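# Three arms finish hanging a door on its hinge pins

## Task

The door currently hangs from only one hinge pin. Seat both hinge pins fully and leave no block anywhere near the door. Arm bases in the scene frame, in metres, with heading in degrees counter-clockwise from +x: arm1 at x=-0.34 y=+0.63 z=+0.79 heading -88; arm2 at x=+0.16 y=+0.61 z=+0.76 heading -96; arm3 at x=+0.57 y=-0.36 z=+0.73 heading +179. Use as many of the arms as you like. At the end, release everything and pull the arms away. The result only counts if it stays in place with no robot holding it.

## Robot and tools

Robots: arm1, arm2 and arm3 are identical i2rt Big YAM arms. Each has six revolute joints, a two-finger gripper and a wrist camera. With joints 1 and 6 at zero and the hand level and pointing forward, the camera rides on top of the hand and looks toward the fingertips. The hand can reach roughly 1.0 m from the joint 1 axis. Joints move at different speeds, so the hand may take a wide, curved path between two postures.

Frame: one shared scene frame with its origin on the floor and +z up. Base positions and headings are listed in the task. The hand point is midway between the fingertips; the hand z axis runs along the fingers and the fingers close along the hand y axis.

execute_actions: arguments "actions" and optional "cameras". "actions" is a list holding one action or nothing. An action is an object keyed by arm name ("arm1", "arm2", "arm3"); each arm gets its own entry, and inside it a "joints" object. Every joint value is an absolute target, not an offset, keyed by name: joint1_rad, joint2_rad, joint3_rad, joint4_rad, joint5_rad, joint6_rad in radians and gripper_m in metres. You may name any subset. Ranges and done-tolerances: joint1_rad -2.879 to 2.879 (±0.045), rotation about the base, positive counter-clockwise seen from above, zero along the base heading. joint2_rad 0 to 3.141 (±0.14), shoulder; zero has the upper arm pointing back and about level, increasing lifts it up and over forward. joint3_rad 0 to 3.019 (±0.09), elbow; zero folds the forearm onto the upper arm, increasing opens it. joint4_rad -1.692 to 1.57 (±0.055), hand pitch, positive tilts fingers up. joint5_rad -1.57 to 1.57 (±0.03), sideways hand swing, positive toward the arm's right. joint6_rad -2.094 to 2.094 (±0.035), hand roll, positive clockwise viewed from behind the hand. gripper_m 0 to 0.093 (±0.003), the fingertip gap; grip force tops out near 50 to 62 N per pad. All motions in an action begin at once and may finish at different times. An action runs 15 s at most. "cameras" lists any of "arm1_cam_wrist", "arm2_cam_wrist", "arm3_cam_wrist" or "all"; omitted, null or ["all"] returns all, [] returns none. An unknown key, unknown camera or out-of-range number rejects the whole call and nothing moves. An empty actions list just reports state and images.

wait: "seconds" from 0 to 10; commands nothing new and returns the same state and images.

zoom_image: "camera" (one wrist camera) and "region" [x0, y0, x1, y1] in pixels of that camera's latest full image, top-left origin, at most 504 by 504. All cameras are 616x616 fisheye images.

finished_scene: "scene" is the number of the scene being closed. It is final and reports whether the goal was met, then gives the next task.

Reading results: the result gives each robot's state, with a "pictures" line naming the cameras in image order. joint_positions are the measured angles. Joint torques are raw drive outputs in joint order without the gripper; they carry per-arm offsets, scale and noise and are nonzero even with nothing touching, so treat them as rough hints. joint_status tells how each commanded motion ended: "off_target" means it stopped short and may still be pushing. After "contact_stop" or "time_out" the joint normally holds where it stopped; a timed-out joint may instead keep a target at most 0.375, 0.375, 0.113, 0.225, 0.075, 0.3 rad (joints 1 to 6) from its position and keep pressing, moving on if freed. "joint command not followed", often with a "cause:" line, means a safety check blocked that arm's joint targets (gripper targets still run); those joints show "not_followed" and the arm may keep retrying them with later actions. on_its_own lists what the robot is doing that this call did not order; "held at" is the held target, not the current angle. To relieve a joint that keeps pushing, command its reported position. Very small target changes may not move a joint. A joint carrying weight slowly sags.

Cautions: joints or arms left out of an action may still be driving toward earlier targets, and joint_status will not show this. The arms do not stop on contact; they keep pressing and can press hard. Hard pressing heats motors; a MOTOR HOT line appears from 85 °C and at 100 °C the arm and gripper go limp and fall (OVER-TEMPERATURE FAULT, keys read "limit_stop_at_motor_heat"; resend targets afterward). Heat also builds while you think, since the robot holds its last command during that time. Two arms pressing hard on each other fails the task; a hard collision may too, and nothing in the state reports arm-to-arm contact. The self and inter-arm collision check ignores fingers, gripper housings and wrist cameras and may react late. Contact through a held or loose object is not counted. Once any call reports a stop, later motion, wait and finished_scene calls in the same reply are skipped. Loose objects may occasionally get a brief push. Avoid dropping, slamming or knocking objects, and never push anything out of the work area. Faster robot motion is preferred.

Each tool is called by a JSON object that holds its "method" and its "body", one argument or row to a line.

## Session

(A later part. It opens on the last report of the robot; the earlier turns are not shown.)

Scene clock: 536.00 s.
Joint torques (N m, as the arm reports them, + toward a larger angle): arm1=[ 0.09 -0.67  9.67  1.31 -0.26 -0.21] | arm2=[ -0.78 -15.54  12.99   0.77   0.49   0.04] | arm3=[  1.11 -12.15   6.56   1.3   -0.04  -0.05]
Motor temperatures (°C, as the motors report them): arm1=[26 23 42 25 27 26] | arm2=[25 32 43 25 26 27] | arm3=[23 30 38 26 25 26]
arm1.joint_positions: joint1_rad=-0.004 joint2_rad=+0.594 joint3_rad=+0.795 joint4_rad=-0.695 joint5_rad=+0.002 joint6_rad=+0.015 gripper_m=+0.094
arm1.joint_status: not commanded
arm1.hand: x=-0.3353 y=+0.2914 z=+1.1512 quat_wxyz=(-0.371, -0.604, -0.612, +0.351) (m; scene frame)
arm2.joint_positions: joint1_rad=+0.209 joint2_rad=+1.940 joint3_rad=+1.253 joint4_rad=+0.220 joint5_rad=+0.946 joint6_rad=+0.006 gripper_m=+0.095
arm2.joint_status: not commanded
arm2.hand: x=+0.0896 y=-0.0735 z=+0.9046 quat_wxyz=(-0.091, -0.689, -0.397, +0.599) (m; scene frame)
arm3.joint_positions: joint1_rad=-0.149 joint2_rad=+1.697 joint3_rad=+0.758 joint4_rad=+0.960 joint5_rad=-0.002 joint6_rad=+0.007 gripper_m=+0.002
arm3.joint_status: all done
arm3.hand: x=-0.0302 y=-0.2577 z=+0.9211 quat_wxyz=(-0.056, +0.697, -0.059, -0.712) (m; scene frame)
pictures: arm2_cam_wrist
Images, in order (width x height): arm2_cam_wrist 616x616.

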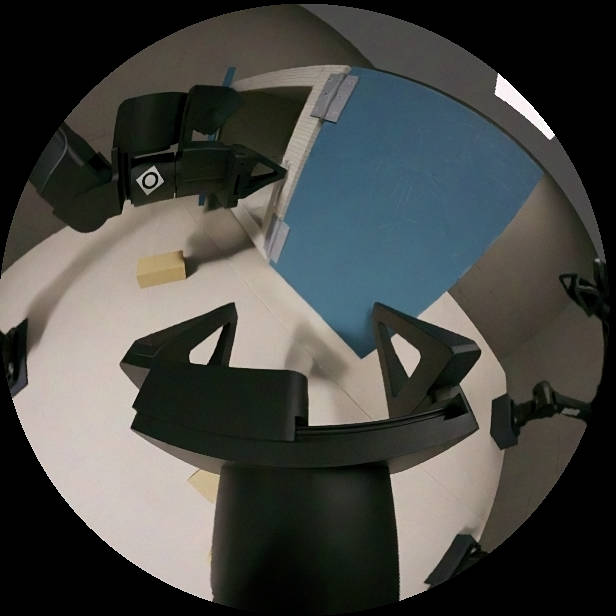

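{"method": "execute_actions", "body": {
  "actions": [
    {"arm3":{"joints":{"joint1_rad":-0.197}}}
  ],
  "cameras": ["arm2_cam_wrist","arm3_cam_wrist"]
}}

{"method": "zoom_image", "body": {
  "camera": "arm2_cam_wrist",
  "region": [255, 150, 305, 250]
}}

{"method": "zoom_image", "body": {
  "camera": "arm3_cam_wrist",
  "region": [280, 110, 330, 310]
}}

Scene clock: 542.63 s.
Joint torques (N m, as the arm reports them, + toward a larger angle): arm1=[-0.05 -0.52  9.64  1.32 -0.27 -0.21] | arm2=[ -1.64 -15.43  12.84   0.7    0.5    0.04] | arm3=[  0.07 -12.5    6.5    1.38  -0.05  -0.02]
Motor temperatures (°C, as the motors report them): arm1=[26 23 42 25 27 26] | arm2=[25 32 43 25 26 27] | arm3=[23 31 38 26 25 26]
arm1.joint_positions: joint1_rad=-0.004 joint2_rad=+0.594 joint3_rad=+0.795 joint4_rad=-0.695 joint5_rad=+0.002 joint6_rad=+0.015 gripper_m=+0.094
arm1.joint_status: not commanded
arm1.hand: x=-0.3353 y=+0.2914 z=+1.1512 quat_wxyz=(-0.371, -0.604, -0.612, +0.351) (m; scene frame)
arm2.joint_positions: joint1_rad=+0.209 joint2_rad=+1.940 joint3_rad=+1.253 joint4_rad=+0.220 joint5_rad=+0.946 joint6_rad=+0.006 gripper_m=+0.095
arm2.joint_status: not commanded
arm2.hand: x=+0.0896 y=-0.0735 z=+0.9046 quat_wxyz=(-0.091, -0.689, -0.397, +0.599) (m; scene frame)
arm3.joint_positions: joint1_rad=-0.190 joint2_rad=+1.697 joint3_rad=+0.758 joint4_rad=+0.960 joint5_rad=-0.002 joint6_rad=+0.007 gripper_m=+0.002
arm3.joint_status: all done
arm3.hand: x=-0.0257 y=-0.2333 z=+0.9211 quat_wxyz=(-0.070, +0.696, -0.073, -0.711) (m; scene frame)
pictures: arm2_cam_wrist, arm3_cam_wrist
Images, in order (width x height): arm2_cam_wrist 616x616, arm3_cam_wrist 616x616.

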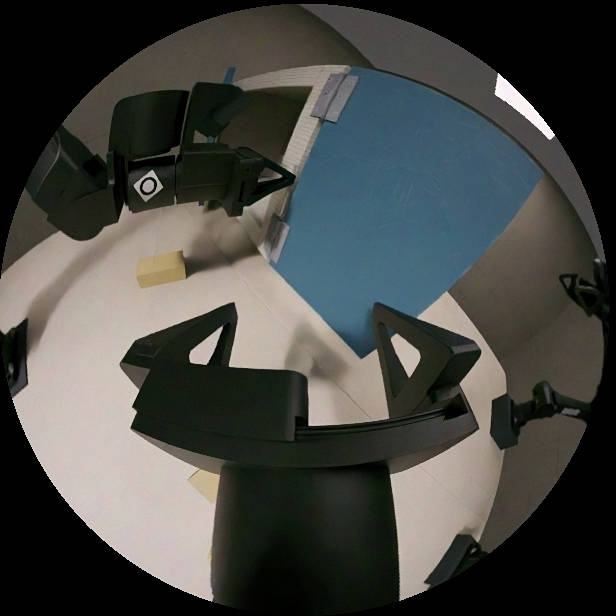

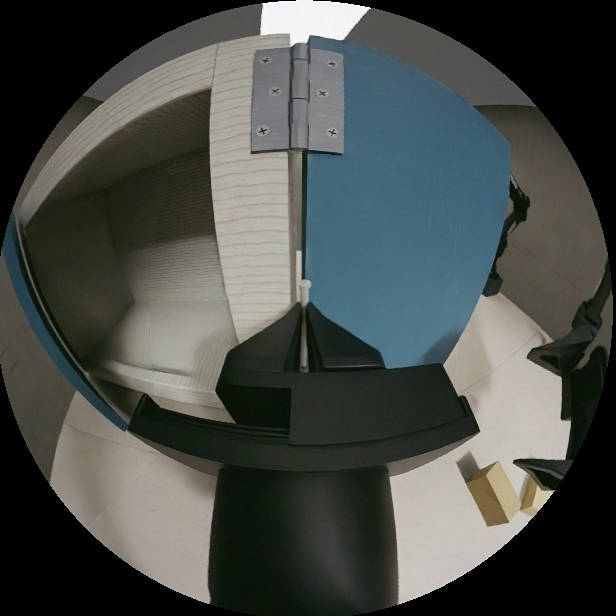

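Region (255, 150, 305, 250) of arm2_cam_wrist's 616x616 image, scaled by 5.040, with more detail than that image has.

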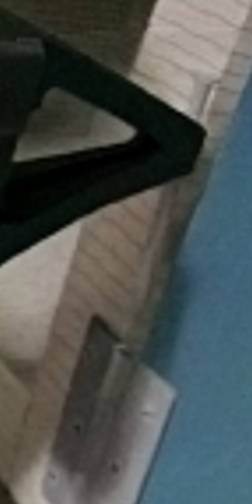

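Region (280, 110, 330, 310) of arm3_cam_wrist's 616x616 image, scaled by 2.520, with more detail than that image has; it fills the left 126 columns of this view, and the rest is white.

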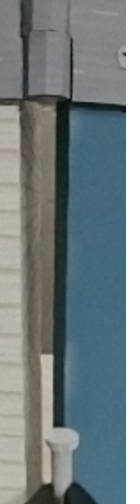

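{"method": "execute_actions", "body": {
  "actions": [
    {"arm3":{"joints":{"joint1_rad":-0.14}}}
  ],
  "cameras": []
}}

{"method": "execute_actions", "body": {
  "actions": [
    {"arm3":{"joints":{"joint1_rad":-0.192}}}
  ],
  "cameras": []
}}

{"method": "execute_actions", "body": {
  "actions": [
    {"arm3":{"joints":{"joint2_rad":1.76,"joint4_rad":0.975}}}
  ],
  "cameras": ["arm2_cam_wrist"]
}}

{"method": "zoom_image", "body": {
  "camera": "arm2_cam_wrist",
  "region": [255, 160, 305, 240]
}}

Scene clock: 556.10 s.
Joint torques (N m, as the arm reports them, + toward a larger angle): arm1=[ 0.21 -0.65  9.64  1.32 -0.26 -0.21] | arm2=[ -1.44 -15.79  12.94   0.76   0.5    0.07] | arm3=[  0.89 -12.43   6.54   1.51  -0.04  -0.03]
Motor temperatures (°C, as the motors report them): arm1=[26 23 42 25 27 26] | arm2=[25 32 43 25 26 27] | arm3=[23 31 38 26 25 26]
arm1.joint_positions: joint1_rad=-0.004 joint2_rad=+0.594 joint3_rad=+0.795 joint4_rad=-0.695 joint5_rad=+0.002 joint6_rad=+0.015 gripper_m=+0.094
arm1.joint_status: not commanded
arm1.hand: x=-0.3353 y=+0.2914 z=+1.1512 quat_wxyz=(-0.371, -0.604, -0.612, +0.351) (m; scene frame)
arm2.joint_positions: joint1_rad=+0.209 joint2_rad=+1.940 joint3_rad=+1.253 joint4_rad=+0.220 joint5_rad=+0.946 joint6_rad=+0.006 gripper_m=+0.095
arm2.joint_status: not commanded
arm2.hand: x=+0.0896 y=-0.0735 z=+0.9046 quat_wxyz=(-0.091, -0.689, -0.397, +0.599) (m; scene frame)
arm3.joint_positions: joint1_rad=-0.147 joint2_rad=+1.697 joint3_rad=+0.758 joint4_rad=+0.960 joint5_rad=-0.002 joint6_rad=+0.007 gripper_m=+0.002
arm3.joint_status: all done
arm3.hand: x=-0.0304 y=-0.2586 z=+0.9211 quat_wxyz=(-0.055, +0.697, -0.058, -0.712) (m; scene frame)
pictures: none
No camera images: the call's "cameras" was empty. Leave "cameras" out to get every camera's image.

Scene clock: 556.83 s.
Joint torques (N m, as the arm reports them, + toward a larger angle): arm1=[ 0.12 -0.42  9.65  1.33 -0.27 -0.21] | arm2=[ -1.38 -15.72  12.87   0.83   0.49   0.1 ] | arm3=[ -0.63 -12.39   6.56   1.49  -0.02  -0.03]
Motor temperatures (°C, as the motors report them): arm1=[26 23 42 25 27 26] | arm2=[25 32 43 25 26 27] | arm3=[23 31 38 26 25 26]
arm1.joint_positions: joint1_rad=-0.004 joint2_rad=+0.594 joint3_rad=+0.795 joint4_rad=-0.695 joint5_rad=+0.002 joint6_rad=+0.015 gripper_m=+0.094
arm1.joint_status: not commanded
arm1.hand: x=-0.3353 y=+0.2914 z=+1.1512 quat_wxyz=(-0.371, -0.604, -0.612, +0.351) (m; scene frame)
arm2.joint_positions: joint1_rad=+0.209 joint2_rad=+1.940 joint3_rad=+1.253 joint4_rad=+0.220 joint5_rad=+0.946 joint6_rad=+0.006 gripper_m=+0.095
arm2.joint_status: not commanded
arm2.hand: x=+0.0896 y=-0.0735 z=+0.9046 quat_wxyz=(-0.091, -0.689, -0.397, +0.599) (m; scene frame)
arm3.joint_positions: joint1_rad=-0.183 joint2_rad=+1.697 joint3_rad=+0.758 joint4_rad=+0.960 joint5_rad=-0.002 joint6_rad=+0.007 gripper_m=+0.002
arm3.joint_status: all done
arm3.hand: x=-0.0264 y=-0.2369 z=+0.9211 quat_wxyz=(-0.068, +0.696, -0.071, -0.711) (m; scene frame)
pictures: none
No camera images: the call's "cameras" was empty. Leave "cameras" out to get every camera's image.

Scene clock: 557.57 s.
Joint torques (N m, as the arm reports them, + toward a larger angle): arm1=[ 0.1  -0.51  9.69  1.32 -0.27 -0.22] | arm2=[ -1.15 -15.91  12.94   0.74   0.51   0.09] | arm3=[-0.6  -8.99  6.3   1.86 -0.05 -0.02]
Motor temperatures (°C, as the motors report them): arm1=[26 23 42 25 27 26] | arm2=[25 32 43 25 26 27] | arm3=[23 31 38 26 25 26]
arm1.joint_positions: joint1_rad=-0.004 joint2_rad=+0.594 joint3_rad=+0.795 joint4_rad=-0.695 joint5_rad=+0.002 joint6_rad=+0.015 gripper_m=+0.094
arm1.joint_status: not commanded
arm1.hand: x=-0.3353 y=+0.2914 z=+1.1512 quat_wxyz=(-0.371, -0.604, -0.612, +0.351) (m; scene frame)
arm2.joint_positions: joint1_rad=+0.209 joint2_rad=+1.940 joint3_rad=+1.253 joint4_rad=+0.220 joint5_rad=+0.946 joint6_rad=+0.006 gripper_m=+0.095
arm2.joint_status: not commanded
arm2.hand: x=+0.0896 y=-0.0735 z=+0.9046 quat_wxyz=(-0.091, -0.689, -0.397, +0.599) (m; scene frame)
arm3.joint_positions: joint1_rad=-0.183 joint2_rad=+1.731 joint3_rad=+0.758 joint4_rad=+0.975 joint5_rad=-0.002 joint6_rad=+0.007 gripper_m=+0.002
arm3.joint_status: all done
arm3.hand: x=-0.0283 y=-0.2365 z=+0.9053 quat_wxyz=(-0.068, +0.703, -0.072, -0.705) (m; scene frame)
pictures: arm2_cam_wrist
Images, in order (width x height): arm2_cam_wrist 616x616.

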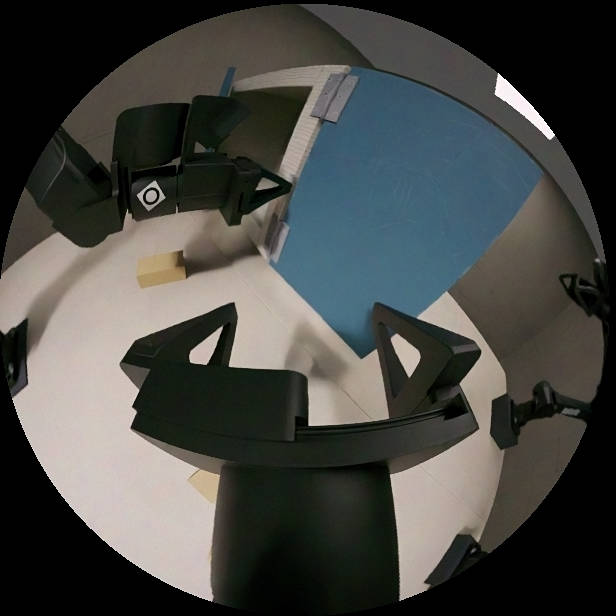

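Region (255, 160, 305, 240) of arm2_cam_wrist's 616x616 image, scaled by 6.300, with more detail than that image has; it fills the left 315 columns of this view, and the rest is white.

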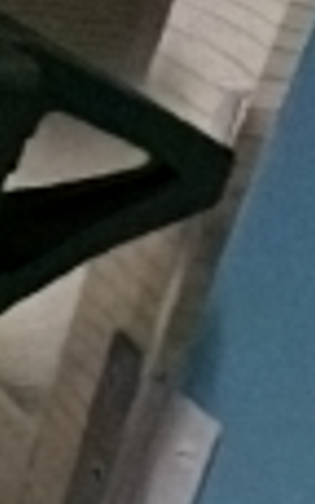

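{"method": "execute_actions", "body": {
  "actions": [
    {"arm3":{"joints":{"joint2_rad":1.70,"joint3_rad":0.797,"joint4_rad":0.96}}}
  ],
  "cameras": []
}}

{"method": "execute_actions", "body": {
  "actions": [
    {"arm3":{"joints":{"joint2_rad":1.775,"joint3_rad":0.775,"joint4_rad":0.98}}}
  ],
  "cameras": ["arm2_cam_wrist"]
}}

{"method": "zoom_image", "body": {
  "camera": "arm2_cam_wrist",
  "region": [255, 160, 305, 240]
}}

Scene clock: 571.93 s.
Joint torques (N m, as the arm reports them, + toward a larger angle): arm1=[ 0.09 -0.55  9.63  1.27 -0.28 -0.21] | arm2=[ -0.98 -15.66  12.9    0.69   0.47   0.08] | arm3=[ -0.44 -13.23   9.7    1.38  -0.05  -0.02]
Motor temperatures (°C, as the motors report them): arm1=[26 23 42 25 27 26] | arm2=[25 32 43 25 26 27] | arm3=[23 31 39 27 25 26]
arm1.joint_positions: joint1_rad=-0.004 joint2_rad=+0.594 joint3_rad=+0.795 joint4_rad=-0.695 joint5_rad=+0.002 joint6_rad=+0.015 gripper_m=+0.094
arm1.joint_status: not commanded
arm1.hand: x=-0.3353 y=+0.2914 z=+1.1512 quat_wxyz=(-0.371, -0.604, -0.612, +0.351) (m; scene frame)
arm2.joint_positions: joint1_rad=+0.209 joint2_rad=+1.940 joint3_rad=+1.253 joint4_rad=+0.220 joint5_rad=+0.946 joint6_rad=+0.006 gripper_m=+0.095
arm2.joint_status: not commanded
arm2.hand: x=+0.0896 y=-0.0735 z=+0.9046 quat_wxyz=(-0.091, -0.689, -0.397, +0.599) (m; scene frame)
arm3.joint_positions: joint1_rad=-0.183 joint2_rad=+1.724 joint3_rad=+0.759 joint4_rad=+0.970 joint5_rad=-0.002 joint6_rad=+0.007 gripper_m=+0.002
arm3.joint_status: all done
arm3.hand: x=-0.0284 y=-0.2365 z=+0.9086 quat_wxyz=(-0.068, +0.702, -0.071, -0.706) (m; scene frame)
pictures: none
No camera images: the call's "cameras" was empty. Leave "cameras" out to get every camera's image.

Scene clock: 572.57 s.
Joint torques (N m, as the arm reports them, + toward a larger angle): arm1=[ 0.1  -0.6   9.64  1.29 -0.27 -0.21] | arm2=[ -0.72 -15.66  13.06   0.67   0.5    0.07] | arm3=[-0.68 -8.26  7.77  1.63 -0.06 -0.01]
Motor temperatures (°C, as the motors report them): arm1=[26 23 42 25 27 26] | arm2=[25 32 43 25 26 27] | arm3=[23 31 39 27 25 26]
arm1.joint_positions: joint1_rad=-0.004 joint2_rad=+0.594 joint3_rad=+0.795 joint4_rad=-0.695 joint5_rad=+0.002 joint6_rad=+0.015 gripper_m=+0.094
arm1.joint_status: not commanded
arm1.hand: x=-0.3353 y=+0.2914 z=+1.1512 quat_wxyz=(-0.371, -0.604, -0.612, +0.351) (m; scene frame)
arm2.joint_positions: joint1_rad=+0.209 joint2_rad=+1.940 joint3_rad=+1.253 joint4_rad=+0.220 joint5_rad=+0.946 joint6_rad=+0.006 gripper_m=+0.095
arm2.joint_status: not commanded
arm2.hand: x=+0.0896 y=-0.0735 z=+0.9046 quat_wxyz=(-0.091, -0.689, -0.397, +0.599) (m; scene frame)
arm3.joint_positions: joint1_rad=-0.183 joint2_rad=+1.735 joint3_rad=+0.760 joint4_rad=+0.981 joint5_rad=-0.002 joint6_rad=+0.007 gripper_m=+0.002
arm3.joint_status: all done
arm3.hand: x=-0.0290 y=-0.2364 z=+0.9049 quat_wxyz=(-0.068, +0.702, -0.071, -0.706) (m; scene frame)
pictures: arm2_cam_wrist
Images, in order (width x height): arm2_cam_wrist 616x616.

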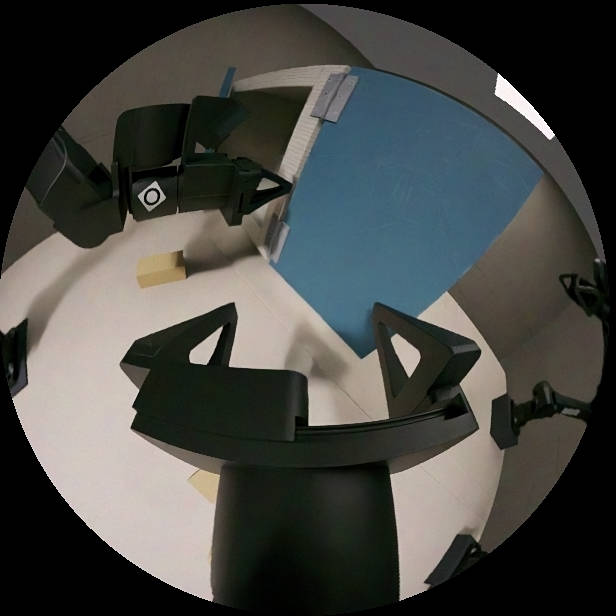

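Region (255, 160, 305, 240) of arm2_cam_wrist's 616x616 image, scaled by 6.300, with more detail than that image has; it fills the left 315 columns of this view, and the rest is white.

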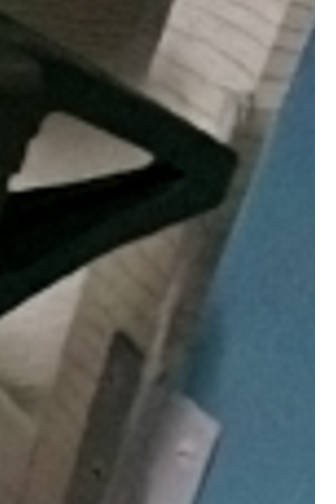

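{"method": "execute_actions", "body": {
  "actions": [
    {"arm3":{"joints":{"joint2_rad":1.72,"joint3_rad":0.803,"joint4_rad":0.965}}}
  ],
  "cameras": []
}}

{"method": "execute_actions", "body": {
  "actions": [
    {"arm3":{"joints":{"joint2_rad":1.79,"joint3_rad":0.785}}}
  ],
  "cameras": ["arm2_cam_wrist"]
}}

{"method": "zoom_image", "body": {
  "camera": "arm2_cam_wrist",
  "region": [255, 160, 305, 240]
}}

Scene clock: 578.37 s.
Joint torques (N m, as the arm reports them, + toward a larger angle): arm1=[-0.02 -0.62  9.64  1.31 -0.26 -0.2 ] | arm2=[ -1.37 -15.74  12.86   0.8    0.48   0.07] | arm3=[ -0.52 -12.6    9.77   1.35  -0.04  -0.02]
Motor temperatures (°C, as the motors report them): arm1=[26 23 42 25 27 26] | arm2=[25 33 43 25 26 27] | arm3=[23 31 39 27 25 26]
arm1.joint_positions: joint1_rad=-0.004 joint2_rad=+0.594 joint3_rad=+0.795 joint4_rad=-0.695 joint5_rad=+0.002 joint6_rad=+0.015 gripper_m=+0.094
arm1.joint_status: not commanded
arm1.hand: x=-0.3353 y=+0.2914 z=+1.1512 quat_wxyz=(-0.371, -0.604, -0.612, +0.351) (m; scene frame)
arm2.joint_positions: joint1_rad=+0.209 joint2_rad=+1.940 joint3_rad=+1.253 joint4_rad=+0.220 joint5_rad=+0.946 joint6_rad=+0.006 gripper_m=+0.095
arm2.joint_status: not commanded
arm2.hand: x=+0.0896 y=-0.0735 z=+0.9046 quat_wxyz=(-0.091, -0.689, -0.397, +0.599) (m; scene frame)
arm3.joint_positions: joint1_rad=-0.183 joint2_rad=+1.735 joint3_rad=+0.764 joint4_rad=+0.978 joint5_rad=-0.002 joint6_rad=+0.007 gripper_m=+0.002
arm3.joint_status: all done
arm3.hand: x=-0.0302 y=-0.2361 z=+0.9058 quat_wxyz=(-0.068, +0.701, -0.071, -0.706) (m; scene frame)
pictures: none
No camera images: the call's "cameras" was empty. Leave "cameras" out to get every camera's image.

Scene clock: 579.07 s.
Joint torques (N m, as the arm reports them, + toward a larger angle): arm1=[ 0.24 -0.78  9.64  1.29 -0.27 -0.2 ] | arm2=[ -1.25 -15.66  13.01   0.74   0.47   0.07] | arm3=[-0.09 -8.61  7.63  1.31 -0.04 -0.03]
Motor temperatures (°C, as the motors report them): arm1=[26 23 42 25 27 26] | arm2=[25 33 43 25 26 27] | arm3=[23 31 39 27 25 26]
arm1.joint_positions: joint1_rad=-0.004 joint2_rad=+0.594 joint3_rad=+0.795 joint4_rad=-0.695 joint5_rad=+0.002 joint6_rad=+0.015 gripper_m=+0.094
arm1.joint_status: not commanded
arm1.hand: x=-0.3353 y=+0.2914 z=+1.1512 quat_wxyz=(-0.371, -0.604, -0.612, +0.351) (m; scene frame)
arm2.joint_positions: joint1_rad=+0.209 joint2_rad=+1.940 joint3_rad=+1.253 joint4_rad=+0.220 joint5_rad=+0.946 joint6_rad=+0.006 gripper_m=+0.095
arm2.joint_status: not commanded
arm2.hand: x=+0.0896 y=-0.0735 z=+0.9046 quat_wxyz=(-0.091, -0.689, -0.397, +0.599) (m; scene frame)
arm3.joint_positions: joint1_rad=-0.183 joint2_rad=+1.758 joint3_rad=+0.769 joint4_rad=+0.979 joint5_rad=-0.002 joint6_rad=+0.007 gripper_m=+0.002
arm3.joint_status: all done
arm3.hand: x=-0.0327 y=-0.2356 z=+0.8951 quat_wxyz=(-0.067, +0.707, -0.072, -0.700) (m; scene frame)
pictures: arm2_cam_wrist
Images, in order (width x height): arm2_cam_wrist 616x616.

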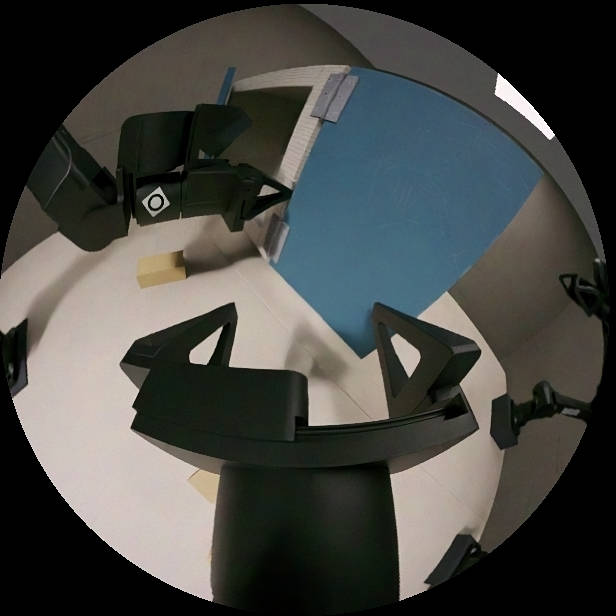

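Region (255, 160, 305, 240) of arm2_cam_wrist's 616x616 image, scaled by 6.300, with more detail than that image has; it fills the left 315 columns of this view, and the rest is white.

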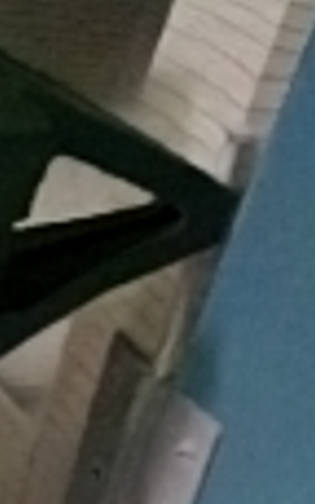

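{"method": "execute_actions", "body": {
  "actions": [
    {"arm3":{"joints":{"joint2_rad":1.86,"joint3_rad":0.765,"joint4_rad":1.04}}}
  ],
  "cameras": ["arm2_cam_wrist"]
}}

{"method": "zoom_image", "body": {
  "camera": "arm2_cam_wrist",
  "region": [250, 160, 310, 260]
}}

Scene clock: 584.77 s.
Joint torques (N m, as the arm reports them, + toward a larger angle): arm1=[ 0.08 -0.57  9.64  1.33 -0.27 -0.21] | arm2=[ -1.46 -15.69  12.85   0.84   0.48   0.1 ] | arm3=[-0.59 -7.69  5.66  1.14 -0.05 -0.04]
Motor temperatures (°C, as the motors report them): arm1=[26 23 42 25 27 26] | arm2=[25 33 43 25 26 27] | arm3=[23 31 39 26 25 26]
arm1.joint_positions: joint1_rad=-0.004 joint2_rad=+0.594 joint3_rad=+0.795 joint4_rad=-0.695 joint5_rad=+0.002 joint6_rad=+0.015 gripper_m=+0.094
arm1.joint_status: not commanded
arm1.hand: x=-0.3353 y=+0.2914 z=+1.1512 quat_wxyz=(-0.371, -0.604, -0.612, +0.351) (m; scene frame)
arm2.joint_positions: joint1_rad=+0.209 joint2_rad=+1.940 joint3_rad=+1.253 joint4_rad=+0.220 joint5_rad=+0.946 joint6_rad=+0.006 gripper_m=+0.095
arm2.joint_status: not commanded
arm2.hand: x=+0.0896 y=-0.0735 z=+0.9046 quat_wxyz=(-0.091, -0.689, -0.397, +0.599) (m; scene frame)
arm3.joint_positions: joint1_rad=-0.183 joint2_rad=+1.803 joint3_rad=+0.769 joint4_rad=+1.057 joint5_rad=-0.002 joint6_rad=+0.007 gripper_m=+0.002
arm3.joint_status: all done
arm3.hand: x=-0.0343 y=-0.2353 z=+0.8876 quat_wxyz=(-0.068, +0.695, -0.071, -0.712) (m; scene frame)
pictures: arm2_cam_wrist
Images, in order (width x height): arm2_cam_wrist 616x616.

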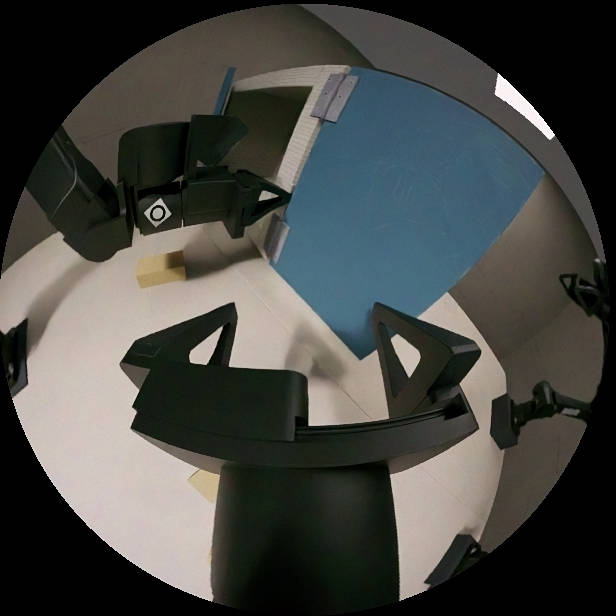

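Region (250, 160, 310, 260) of arm2_cam_wrist's 616x616 image, scaled by 5.040, with more detail than that image has; it fills the left 302 columns of this view, and the rest is white.

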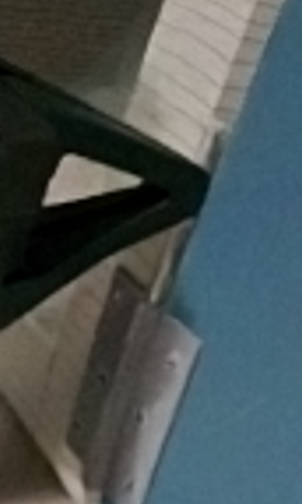

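{"method": "execute_actions", "body": {
  "actions": [
    {"arm3":{"joints":{"joint2_rad":1.88,"joint3_rad":0.75,"joint4_rad":1.06}}}
  ],
  "cameras": ["arm2_cam_wrist"]
}}

{"method": "zoom_image", "body": {
  "camera": "arm2_cam_wrist",
  "region": [250, 160, 310, 260]
}}

Scene clock: 591.73 s.
Joint torques (N m, as the arm reports them, + toward a larger angle): arm1=[ 0.02 -0.79  9.68  1.31 -0.27 -0.21] | arm2=[ -1.27 -15.95  13.07   0.73   0.52   0.07] | arm3=[-0.48 -7.02  4.3   0.92 -0.04 -0.04]
Motor temperatures (°C, as the motors report them): arm1=[26 23 42 25 27 26] | arm2=[25 33 44 25 26 27] | arm3=[23 31 39 26 25 26]
arm1.joint_positions: joint1_rad=-0.004 joint2_rad=+0.594 joint3_rad=+0.795 joint4_rad=-0.695 joint5_rad=+0.002 joint6_rad=+0.015 gripper_m=+0.094
arm1.joint_status: not commanded
arm1.hand: x=-0.3353 y=+0.2914 z=+1.1512 quat_wxyz=(-0.371, -0.604, -0.612, +0.351) (m; scene frame)
arm2.joint_positions: joint1_rad=+0.209 joint2_rad=+1.940 joint3_rad=+1.253 joint4_rad=+0.220 joint5_rad=+0.946 joint6_rad=+0.006 gripper_m=+0.095
arm2.joint_status: not commanded
arm2.hand: x=+0.0896 y=-0.0735 z=+0.9046 quat_wxyz=(-0.091, -0.689, -0.397, +0.599) (m; scene frame)
arm3.joint_positions: joint1_rad=-0.183 joint2_rad=+1.815 joint3_rad=+0.769 joint4_rad=+1.084 joint5_rad=-0.002 joint6_rad=+0.007 gripper_m=+0.002
arm3.joint_status: all done
arm3.hand: x=-0.0342 y=-0.2353 z=+0.8871 quat_wxyz=(-0.069, +0.690, -0.070, -0.717) (m; scene frame)
pictures: arm2_cam_wrist
Images, in order (width x height): arm2_cam_wrist 616x616.

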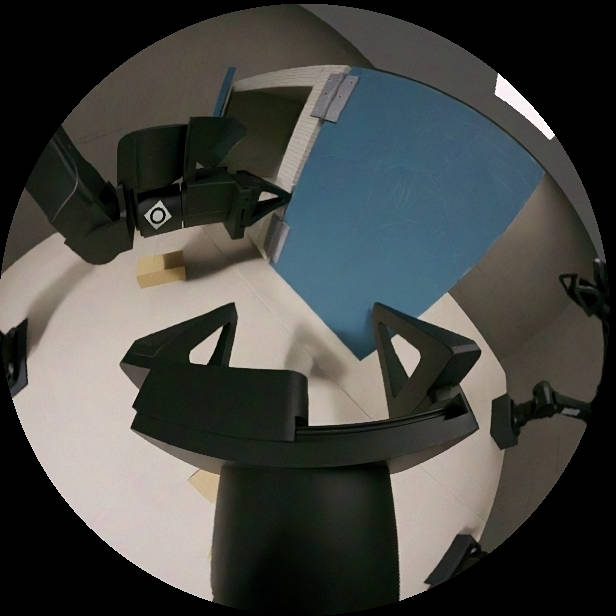

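Region (250, 160, 310, 260) of arm2_cam_wrist's 616x616 image, scaled by 5.040, with more detail than that image has; it fills the left 302 columns of this view, and the rest is white.

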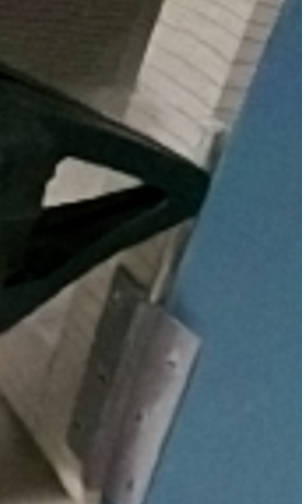

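{"method": "execute_actions", "body": {
  "actions": [
    {"arm3":{"joints":{"joint2_rad":1.80,"joint4_rad":1.04,"gripper_m":0.018}}}
  ],
  "cameras": []
}}

{"method": "execute_actions", "body": {
  "actions": [
    {"arm3":{"joints":{"joint2_rad":1.75,"joint3_rad":0.68,"joint4_rad":1.05}},"arm2":{"joints":{"joint2_rad":1.3,"joint3_rad":1.0,"joint5_rad":0.3}}}
  ],
  "cameras": ["arm2_cam_wrist","arm3_cam_wrist"]
}}

Scene clock: 598.90 s.
Joint torques (N m, as the arm reports them, + toward a larger angle): arm1=[ 0.13 -0.78  9.63  1.31 -0.26 -0.21] | arm2=[ -1.24 -15.82  12.94   0.75   0.5    0.06] | arm3=[ -0.11 -13.52   5.78   1.49  -0.27  -0.02]
Motor temperatures (°C, as the motors report them): arm1=[26 23 42 25 27 26] | arm2=[25 33 44 25 26 27] | arm3=[23 30 38 26 25 26]
arm1.joint_positions: joint1_rad=-0.004 joint2_rad=+0.594 joint3_rad=+0.795 joint4_rad=-0.695 joint5_rad=+0.002 joint6_rad=+0.015 gripper_m=+0.094
arm1.joint_status: not commanded
arm1.hand: x=-0.3353 y=+0.2914 z=+1.1512 quat_wxyz=(-0.371, -0.604, -0.612, +0.351) (m; scene frame)
arm2.joint_positions: joint1_rad=+0.209 joint2_rad=+1.940 joint3_rad=+1.253 joint4_rad=+0.220 joint5_rad=+0.946 joint6_rad=+0.006 gripper_m=+0.095
arm2.joint_status: not commanded
arm2.hand: x=+0.0896 y=-0.0735 z=+0.9046 quat_wxyz=(-0.091, -0.689, -0.397, +0.599) (m; scene frame)
arm3.joint_positions: joint1_rad=-0.189 joint2_rad=+1.821 joint3_rad=+0.750 joint4_rad=+1.050 joint5_rad=+0.004 joint6_rad=+0.007 gripper_m=+0.018
arm3.joint_status: all done
arm3.hand: x=-0.0276 y=-0.2322 z=+0.8672 quat_wxyz=(-0.071, +0.710, -0.076, -0.696) (m; scene frame)
pictures: none
No camera images: the call's "cameras" was empty. Leave "cameras" out to get every camera's image.

Scene clock: 600.40 s.
Joint torques (N m, as the arm reports them, + toward a larger angle): arm1=[ 0.17 -0.58  9.63  1.31 -0.27 -0.21] | arm2=[-1.14 -8.4  11.37  1.34 -0.11  0.02] | arm3=[ -0.12 -12.25   5.52   1.71  -0.31  -0.03]
Motor temperatures (°C, as the motors report them): arm1=[26 23 42 25 27 26] | arm2=[25 33 43 25 26 27] | arm3=[23 31 38 26 25 26]
arm1.joint_positions: joint1_rad=-0.004 joint2_rad=+0.594 joint3_rad=+0.795 joint4_rad=-0.695 joint5_rad=+0.002 joint6_rad=+0.015 gripper_m=+0.094
arm1.joint_status: not commanded
arm1.hand: x=-0.3353 y=+0.2914 z=+1.1512 quat_wxyz=(-0.371, -0.604, -0.612, +0.351) (m; scene frame)
arm2.joint_positions: joint1_rad=+0.209 joint2_rad=+1.289 joint3_rad=+0.999 joint4_rad=+0.213 joint5_rad=+0.304 joint6_rad=+0.006 gripper_m=+0.095
arm2.joint_status: all done
arm2.hand: x=+0.1668 y=+0.0241 z=+1.1516 quat_wxyz=(-0.428, -0.565, -0.464, +0.531) (m; scene frame)
arm3.joint_positions: joint1_rad=-0.189 joint2_rad=+1.766 joint3_rad=+0.682 joint4_rad=+1.050 joint5_rad=+0.004 joint6_rad=+0.007 gripper_m=+0.018
arm3.joint_status: all done
arm3.hand: x=-0.0039 y=-0.2372 z=+0.8691 quat_wxyz=(-0.070, +0.715, -0.077, -0.691) (m; scene frame)
pictures: arm2_cam_wrist, arm3_cam_wrist
Images, in order (width x height): arm2_cam_wrist 616x616, arm3_cam_wrist 616x616.

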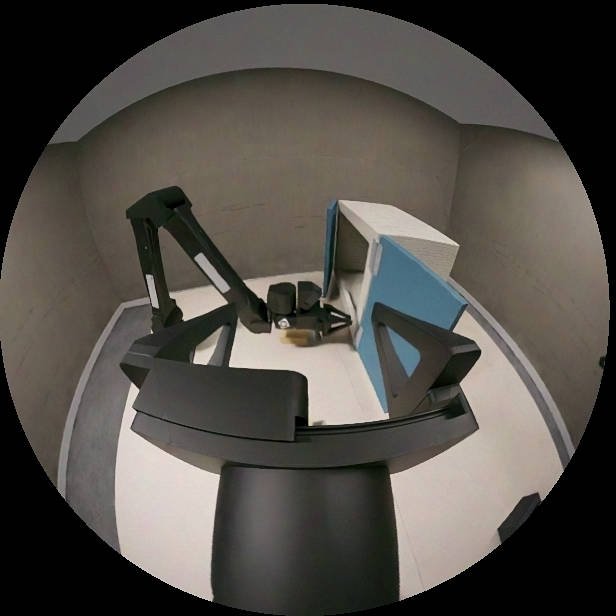

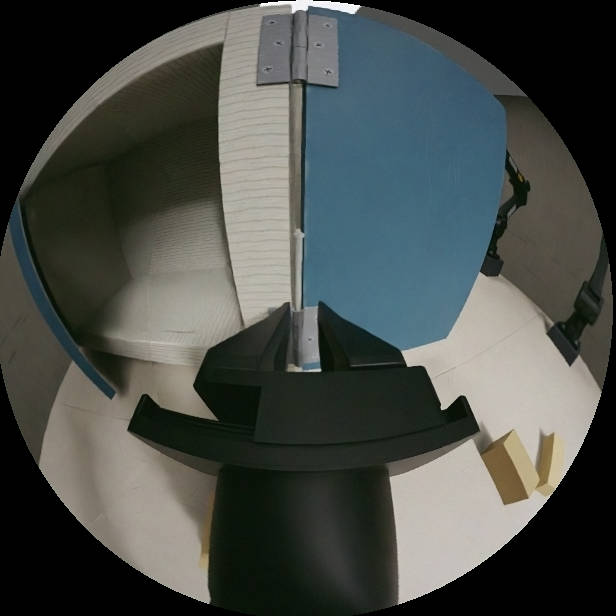

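{"method": "execute_actions", "body": {
  "actions": [
    {"arm3":{"joints":{"joint2_rad":1.60,"joint3_rad":0.72,"joint4_rad":0.92,"gripper_m":0.0}},"arm2":{"joints":{"joint2_rad":1.0,"joint3_rad":0.45,"joint4_rad":0.6,"joint5_rad":-0.66}}}
  ],
  "cameras": []
}}

{"method": "execute_actions", "body": {
  "actions": [
    {"arm3":{"joints":{"joint2_rad":1.68,"joint3_rad":0.80,"joint4_rad":0.95}},"arm2":{"joints":{"joint1_rad":-0.56}}}
  ],
  "cameras": []
}}

{"method": "execute_actions", "body": {
  "actions": [
    {"arm2":{"joints":{"joint2_rad":1.53,"joint3_rad":0.64,"joint4_rad":0.92}}}
  ],
  "cameras": ["arm2_cam_wrist","arm3_cam_wrist"]
}}

Scene clock: 618.10 s.
Joint torques (N m, as the arm reports them, + toward a larger angle): arm1=[ 0.19 -0.64  9.66  1.34 -0.26 -0.19] | arm2=[-1.55 -4.1  10.92  2.62 -0.1   0.02] | arm3=[-0.01 -9.86  9.58  1.34 -0.26 -0.03]
Motor temperatures (°C, as the motors report them): arm1=[26 23 42 25 27 26] | arm2=[25 31 43 25 26 27] | arm3=[23 32 38 27 25 26]
arm1.joint_positions: joint1_rad=-0.004 joint2_rad=+0.594 joint3_rad=+0.795 joint4_rad=-0.695 joint5_rad=+0.002 joint6_rad=+0.015 gripper_m=+0.094
arm1.joint_status: not commanded
arm1.hand: x=-0.3353 y=+0.2914 z=+1.1512 quat_wxyz=(-0.371, -0.604, -0.612, +0.351) (m; scene frame)
arm2.joint_positions: joint1_rad=+0.209 joint2_rad=+0.997 joint3_rad=+0.440 joint4_rad=+0.570 joint5_rad=-0.656 joint6_rad=+0.006 gripper_m=+0.095
arm2.joint_status: all done
arm2.hand: x=+0.3054 y=+0.2153 z=+1.0524 quat_wxyz=(-0.655, -0.277, -0.643, +0.283) (m; scene frame)
arm3.joint_positions: joint1_rad=-0.189 joint2_rad=+1.598 joint3_rad=+0.687 joint4_rad=+0.930 joint5_rad=+0.004 joint6_rad=+0.007 gripper_m=+0.000
arm3.joint_status: all done
arm3.hand: x=+0.0023 y=-0.2385 z=+0.9368 quat_wxyz=(-0.072, +0.696, -0.075, -0.710) (m; scene frame)
pictures: none
No camera images: the call's "cameras" was empty. Leave "cameras" out to get every camera's image.

Scene clock: 619.43 s.
Joint torques (N m, as the arm reports them, + toward a larger angle): arm1=[-0.06 -0.55  9.6   1.35 -0.27 -0.21] | arm2=[-1.13 -4.34 10.7   2.66  0.02  0.03] | arm3=[  0.14 -10.32   9.87   2.4   -0.3    0.  ]
Motor temperatures (°C, as the motors report them): arm1=[26 23 42 25 27 26] | arm2=[25 31 43 25 26 27] | arm3=[23 32 39 27 25 26]
arm1.joint_positions: joint1_rad=-0.004 joint2_rad=+0.594 joint3_rad=+0.795 joint4_rad=-0.695 joint5_rad=+0.002 joint6_rad=+0.015 gripper_m=+0.094
arm1.joint_status: not commanded
arm1.hand: x=-0.3353 y=+0.2914 z=+1.1512 quat_wxyz=(-0.371, -0.604, -0.612, +0.351) (m; scene frame)
arm2.joint_positions: joint1_rad=-0.553 joint2_rad=+0.997 joint3_rad=+0.440 joint4_rad=+0.570 joint5_rad=-0.659 joint6_rad=+0.006 gripper_m=+0.095
arm2.joint_status: all done
arm2.hand: x=-0.0073 y=+0.2251 z=+1.0502 quat_wxyz=(-0.504, -0.498, -0.494, +0.504) (m; scene frame)
arm3.joint_positions: joint1_rad=-0.189 joint2_rad=+1.672 joint3_rad=+0.764 joint4_rad=+0.931 joint5_rad=+0.004 joint6_rad=+0.007 gripper_m=+0.000
arm3.joint_status: all done
arm3.hand: x=-0.0258 y=-0.2327 z=+0.9319 quat_wxyz=(-0.072, +0.695, -0.075, -0.712) (m; scene frame)
pictures: none
No camera images: the call's "cameras" was empty. Leave "cameras" out to get every camera's image.

Scene clock: 620.70 s.
Joint torques (N m, as the arm reports them, + toward a larger angle): arm1=[-0.08 -0.59  9.69  1.32 -0.27 -0.21] | arm2=[ -1.79 -10.24   9.16   2.65  -0.01   0.06] | arm3=[ -0.19 -10.27   9.96   2.39  -0.28   0.02]
Motor temperatures (°C, as the motors report them): arm1=[26 23 42 25 27 26] | arm2=[25 31 43 25 26 27] | arm3=[23 32 39 27 25 26]
arm1.joint_positions: joint1_rad=-0.004 joint2_rad=+0.594 joint3_rad=+0.795 joint4_rad=-0.695 joint5_rad=+0.002 joint6_rad=+0.015 gripper_m=+0.094
arm1.joint_status: not commanded
arm1.hand: x=-0.3353 y=+0.2914 z=+1.1512 quat_wxyz=(-0.371, -0.604, -0.612, +0.351) (m; scene frame)
arm2.joint_positions: joint1_rad=-0.553 joint2_rad=+1.535 joint3_rad=+0.620 joint4_rad=+0.890 joint5_rad=-0.659 joint6_rad=+0.006 gripper_m=+0.095
arm2.joint_status: all done
arm2.hand: x=-0.0753 y=+0.1367 z=+0.9676 quat_wxyz=(-0.503, -0.511, -0.495, +0.491) (m; scene frame)
arm3.joint_positions: joint1_rad=-0.189 joint2_rad=+1.672 joint3_rad=+0.764 joint4_rad=+0.931 joint5_rad=+0.004 joint6_rad=+0.007 gripper_m=+0.000
arm3.joint_status: not commanded
arm3.hand: x=-0.0258 y=-0.2327 z=+0.9319 quat_wxyz=(-0.072, +0.695, -0.075, -0.712) (m; scene frame)
pictures: arm2_cam_wrist, arm3_cam_wrist
Images, in order (width x height): arm2_cam_wrist 616x616, arm3_cam_wrist 616x616.

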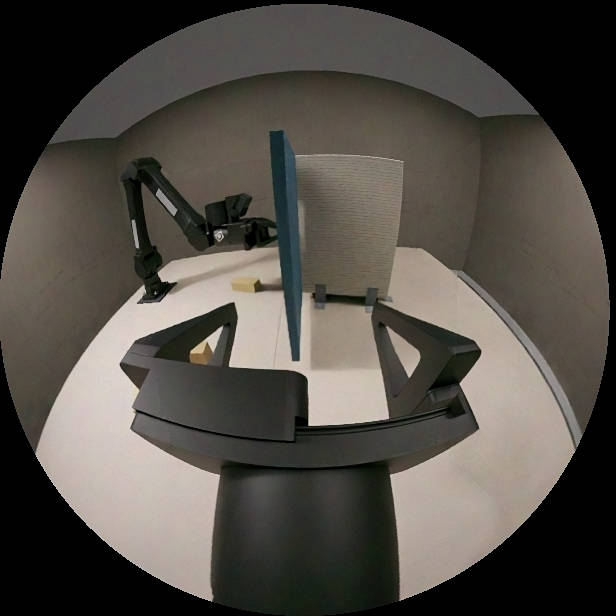

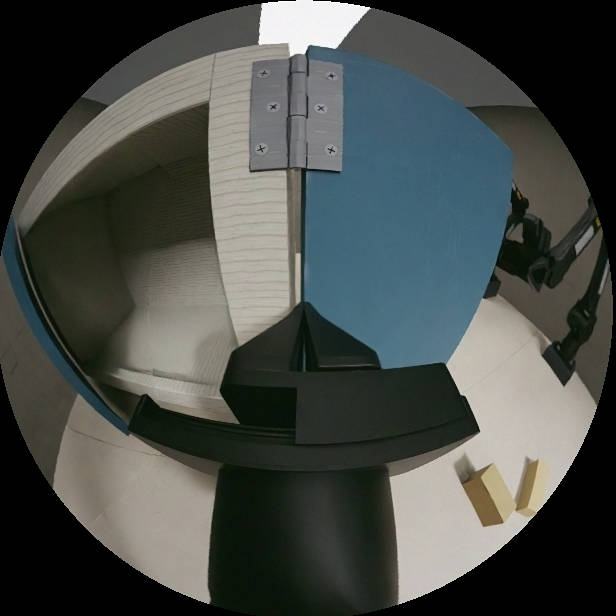

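{"method": "execute_actions", "body": {
  "actions": [
    {"arm2":{"joints":{"joint1_rad":-0.40,"joint2_rad":1.78,"joint3_rad":0.93,"joint4_rad":0.88,"joint5_rad":-0.5}},"arm3":{"joints":{"joint1_rad":-0.172}}}
  ],
  "cameras": ["arm2_cam_wrist"]
}}

Scene clock: 630.07 s.
Joint torques (N m, as the arm reports them, + toward a larger angle): arm1=[-0.05 -0.62  9.64  1.31 -0.27 -0.2 ] | arm2=[ -1.02 -12.98  11.48   1.23   0.14   0.04] | arm3=[  1.34 -10.12   9.9    2.55  -0.28  -0.05]
Motor temperatures (°C, as the motors report them): arm1=[26 23 43 25 27 26] | arm2=[25 31 42 25 26 27] | arm3=[23 31 41 27 25 26]
arm1.joint_positions: joint1_rad=-0.004 joint2_rad=+0.594 joint3_rad=+0.795 joint4_rad=-0.695 joint5_rad=+0.002 joint6_rad=+0.015 gripper_m=+0.094
arm1.joint_status: not commanded
arm1.hand: x=-0.3353 y=+0.2914 z=+1.1512 quat_wxyz=(-0.371, -0.604, -0.612, +0.351) (m; scene frame)
arm2.joint_positions: joint1_rad=-0.392 joint2_rad=+1.777 joint3_rad=+0.886 joint4_rad=+0.890 joint5_rad=-0.503 joint6_rad=+0.006 gripper_m=+0.095
arm2.joint_status: all done
arm2.hand: x=-0.0690 y=+0.0176 z=+0.9548 quat_wxyz=(-0.505, -0.501, -0.496, +0.498) (m; scene frame)
arm3.joint_positions: joint1_rad=-0.188 joint2_rad=+1.672 joint3_rad=+0.764 joint4_rad=+0.931 joint5_rad=+0.004 joint6_rad=+0.007 gripper_m=+0.000
arm3.joint_status: all done
arm3.hand: x=-0.0258 y=-0.2331 z=+0.9319 quat_wxyz=(-0.072, +0.695, -0.074, -0.712) (m; scene frame)
pictures: arm2_cam_wrist
Images, in order (width x height): arm2_cam_wrist 616x616.

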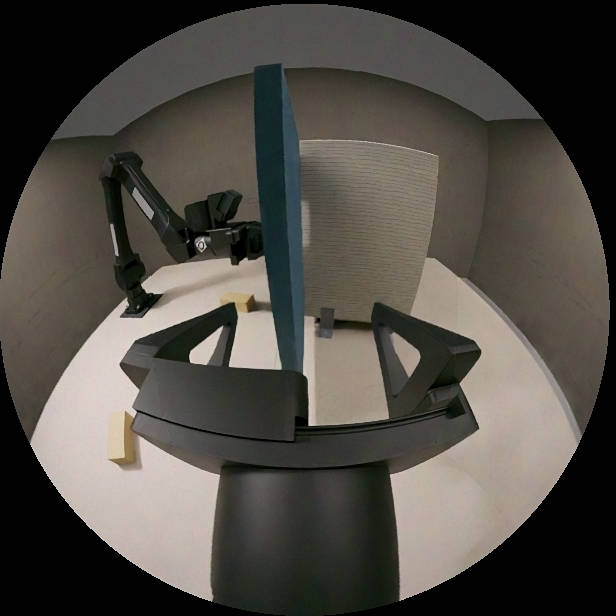

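{"method": "execute_actions", "body": {
  "actions": [
    {"arm2":{"joints":{"joint1_rad":-0.305,"joint2_rad":1.88,"joint3_rad":1.05,"joint4_rad":0.88,"joint5_rad":-0.41}},"arm3":{"joints":{"joint1_rad":-0.14}}}
  ],
  "cameras": ["arm2_cam_wrist"]
}}

{"method": "execute_actions", "body": {
  "actions": [
    {"arm3":{"joints":{"joint1_rad":-0.192,"joint3_rad":0.815}}}
  ],
  "cameras": ["arm3_cam_wrist"]
}}

Scene clock: 638.83 s.
Joint torques (N m, as the arm reports them, + toward a larger angle): arm1=[ 0.09 -0.73  9.66  1.3  -0.26 -0.19] | arm2=[ -0.57 -13.87  11.34   1.42   0.18   0.02] | arm3=[  0.56 -10.35   9.94   2.39  -0.28  -0.02]
Motor temperatures (°C, as the motors report them): arm1=[26 23 43 25 27 26] | arm2=[25 32 42 25 26 27] | arm3=[23 31 42 27 25 26]
arm1.joint_positions: joint1_rad=-0.004 joint2_rad=+0.594 joint3_rad=+0.795 joint4_rad=-0.695 joint5_rad=+0.002 joint6_rad=+0.015 gripper_m=+0.094
arm1.joint_status: not commanded
arm1.hand: x=-0.3353 y=+0.2914 z=+1.1512 quat_wxyz=(-0.371, -0.604, -0.612, +0.351) (m; scene frame)
arm2.joint_positions: joint1_rad=-0.299 joint2_rad=+1.871 joint3_rad=+1.011 joint4_rad=+0.890 joint5_rad=-0.413 joint6_rad=+0.006 gripper_m=+0.095
arm2.joint_status: all done
arm2.hand: x=-0.0454 y=-0.0402 z=+0.9550 quat_wxyz=(-0.510, -0.491, -0.492, +0.507) (m; scene frame)
arm3.joint_positions: joint1_rad=-0.148 joint2_rad=+1.672 joint3_rad=+0.764 joint4_rad=+0.931 joint5_rad=+0.003 joint6_rad=+0.007 gripper_m=+0.000
arm3.joint_status: all done
arm3.hand: x=-0.0304 y=-0.2572 z=+0.9319 quat_wxyz=(-0.058, +0.696, -0.060, -0.713) (m; scene frame)
pictures: arm2_cam_wrist
Images, in order (width x height): arm2_cam_wrist 616x616.

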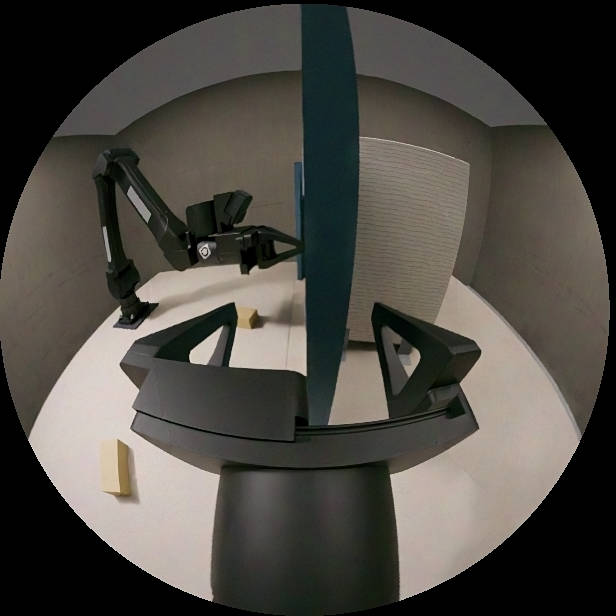

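Scene clock: 639.57 s.
Joint torques (N m, as the arm reports them, + toward a larger angle): arm1=[ 0.11 -0.52  9.66  1.29 -0.27 -0.21] | arm2=[ -1.1  -13.57  11.31   1.4    0.19   0.03] | arm3=[ -0.5  -10.16  10.54   2.41  -0.25  -0.03]
Motor temperatures (°C, as the motors report them): arm1=[26 23 43 25 27 26] | arm2=[25 32 42 25 26 27] | arm3=[23 31 42 27 25 26]
arm1.joint_positions: joint1_rad=-0.004 joint2_rad=+0.594 joint3_rad=+0.795 joint4_rad=-0.695 joint5_rad=+0.002 joint6_rad=+0.015 gripper_m=+0.094
arm1.joint_status: not commanded
arm1.hand: x=-0.3353 y=+0.2914 z=+1.1512 quat_wxyz=(-0.371, -0.604, -0.612, +0.351) (m; scene frame)
arm2.joint_positions: joint1_rad=-0.299 joint2_rad=+1.871 joint3_rad=+1.011 joint4_rad=+0.890 joint5_rad=-0.413 joint6_rad=+0.006 gripper_m=+0.095
arm2.joint_status: not commanded
arm2.hand: x=-0.0454 y=-0.0402 z=+0.9550 quat_wxyz=(-0.510, -0.491, -0.492, +0.507) (m; scene frame)
arm3.joint_positions: joint1_rad=-0.183 joint2_rad=+1.672 joint3_rad=+0.772 joint4_rad=+0.931 joint5_rad=+0.003 joint6_rad=+0.007 gripper_m=+0.000
arm3.joint_status: all done
arm3.hand: x=-0.0289 y=-0.2355 z=+0.9360 quat_wxyz=(-0.071, +0.692, -0.072, -0.715) (m; scene frame)
pictures: arm3_cam_wrist
Images, in order (width x height): arm3_cam_wrist 616x616.

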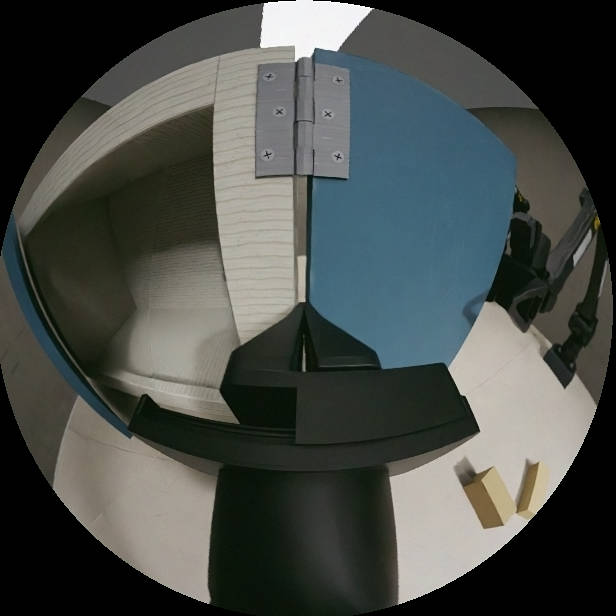

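{"method": "execute_actions", "body": {
  "actions": [
    {"arm2":{"joints":{"gripper_m":0.012}},"arm3":{"joints":{"joint1_rad":-0.175,"joint2_rad":1.70,"joint4_rad":0.96}}}
  ]
}}

Scene clock: 662.00 s.
Joint torques (N m, as the arm reports them, + toward a larger angle): arm1=[ 0.25 -0.58  9.62  1.34 -0.27 -0.2 ] | arm2=[ -0.61 -14.1   11.22   1.33  -0.32   0.17] | arm3=[  0.76 -10.63  10.34   2.52  -0.26  -0.03]
Motor temperatures (°C, as the motors report them): arm1=[26 23 43 25 27 26] | arm2=[25 32 43 25 26 27] | arm3=[23 32 44 27 25 26]
arm1.joint_positions: joint1_rad=-0.004 joint2_rad=+0.594 joint3_rad=+0.795 joint4_rad=-0.695 joint5_rad=+0.002 joint6_rad=+0.015 gripper_m=+0.094
arm1.joint_status: not commanded
arm1.hand: x=-0.3353 y=+0.2914 z=+1.1512 quat_wxyz=(-0.371, -0.604, -0.612, +0.351) (m; scene frame)
arm2.joint_positions: joint1_rad=-0.303 joint2_rad=+1.872 joint3_rad=+1.013 joint4_rad=+0.890 joint5_rad=-0.402 joint6_rad=-0.004 gripper_m=+0.015
arm2.joint_status: all done
arm2.hand: x=-0.0501 y=-0.0400 z=+0.9552 quat_wxyz=(-0.504, -0.492, -0.491, +0.514) (m; scene frame)
arm3.joint_positions: joint1_rad=-0.183 joint2_rad=+1.685 joint3_rad=+0.773 joint4_rad=+0.938 joint5_rad=+0.003 joint6_rad=+0.007 gripper_m=+0.000
arm3.joint_status: all done
arm3.hand: x=-0.0299 y=-0.2353 z=+0.9302 quat_wxyz=(-0.070, +0.694, -0.073, -0.713) (m; scene frame)
pictures: arm1_cam_wrist, arm2_cam_wrist, arm3_cam_wrist
Images, in order (width x height): arm1_cam_wrist 616x616, arm2_cam_wrist 616x616, arm3_cam_wrist 616x616.

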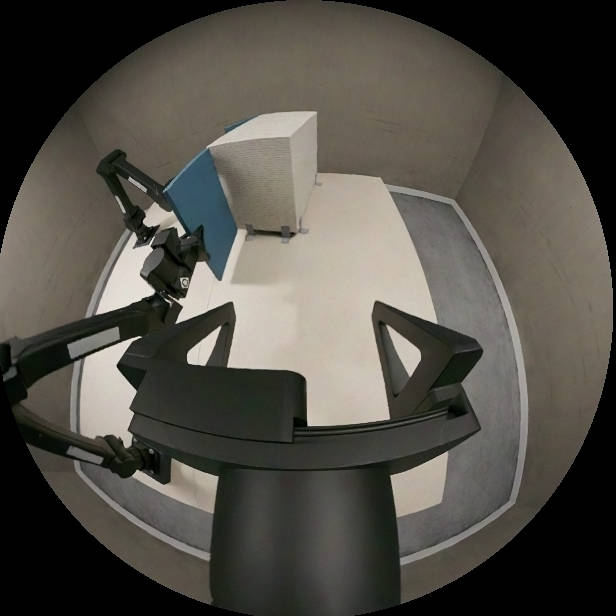

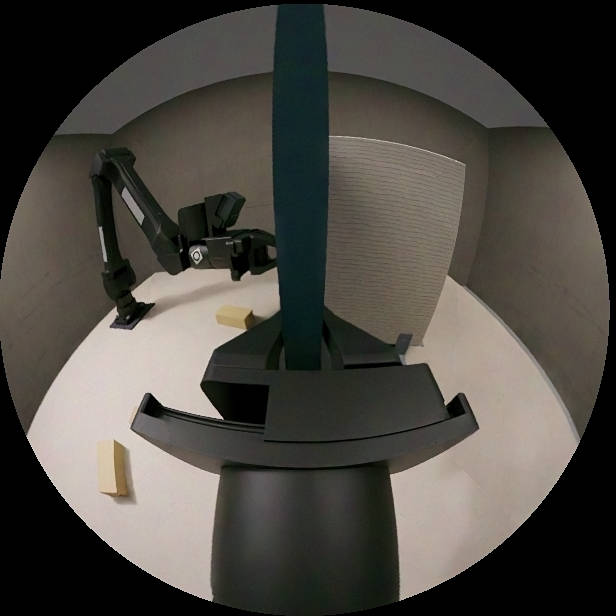

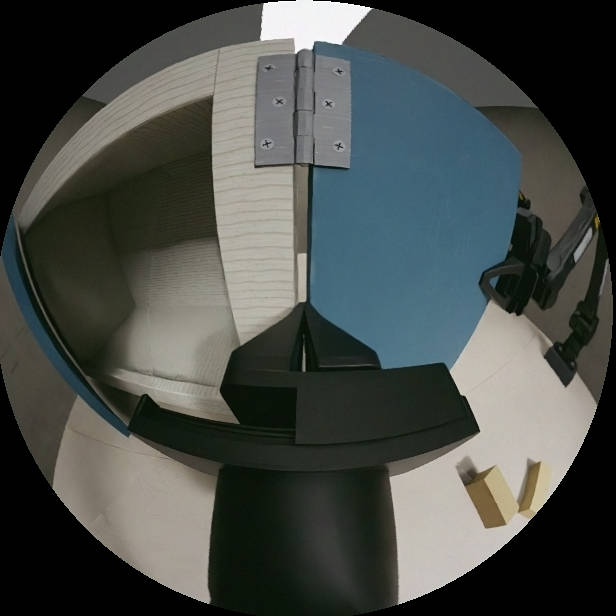

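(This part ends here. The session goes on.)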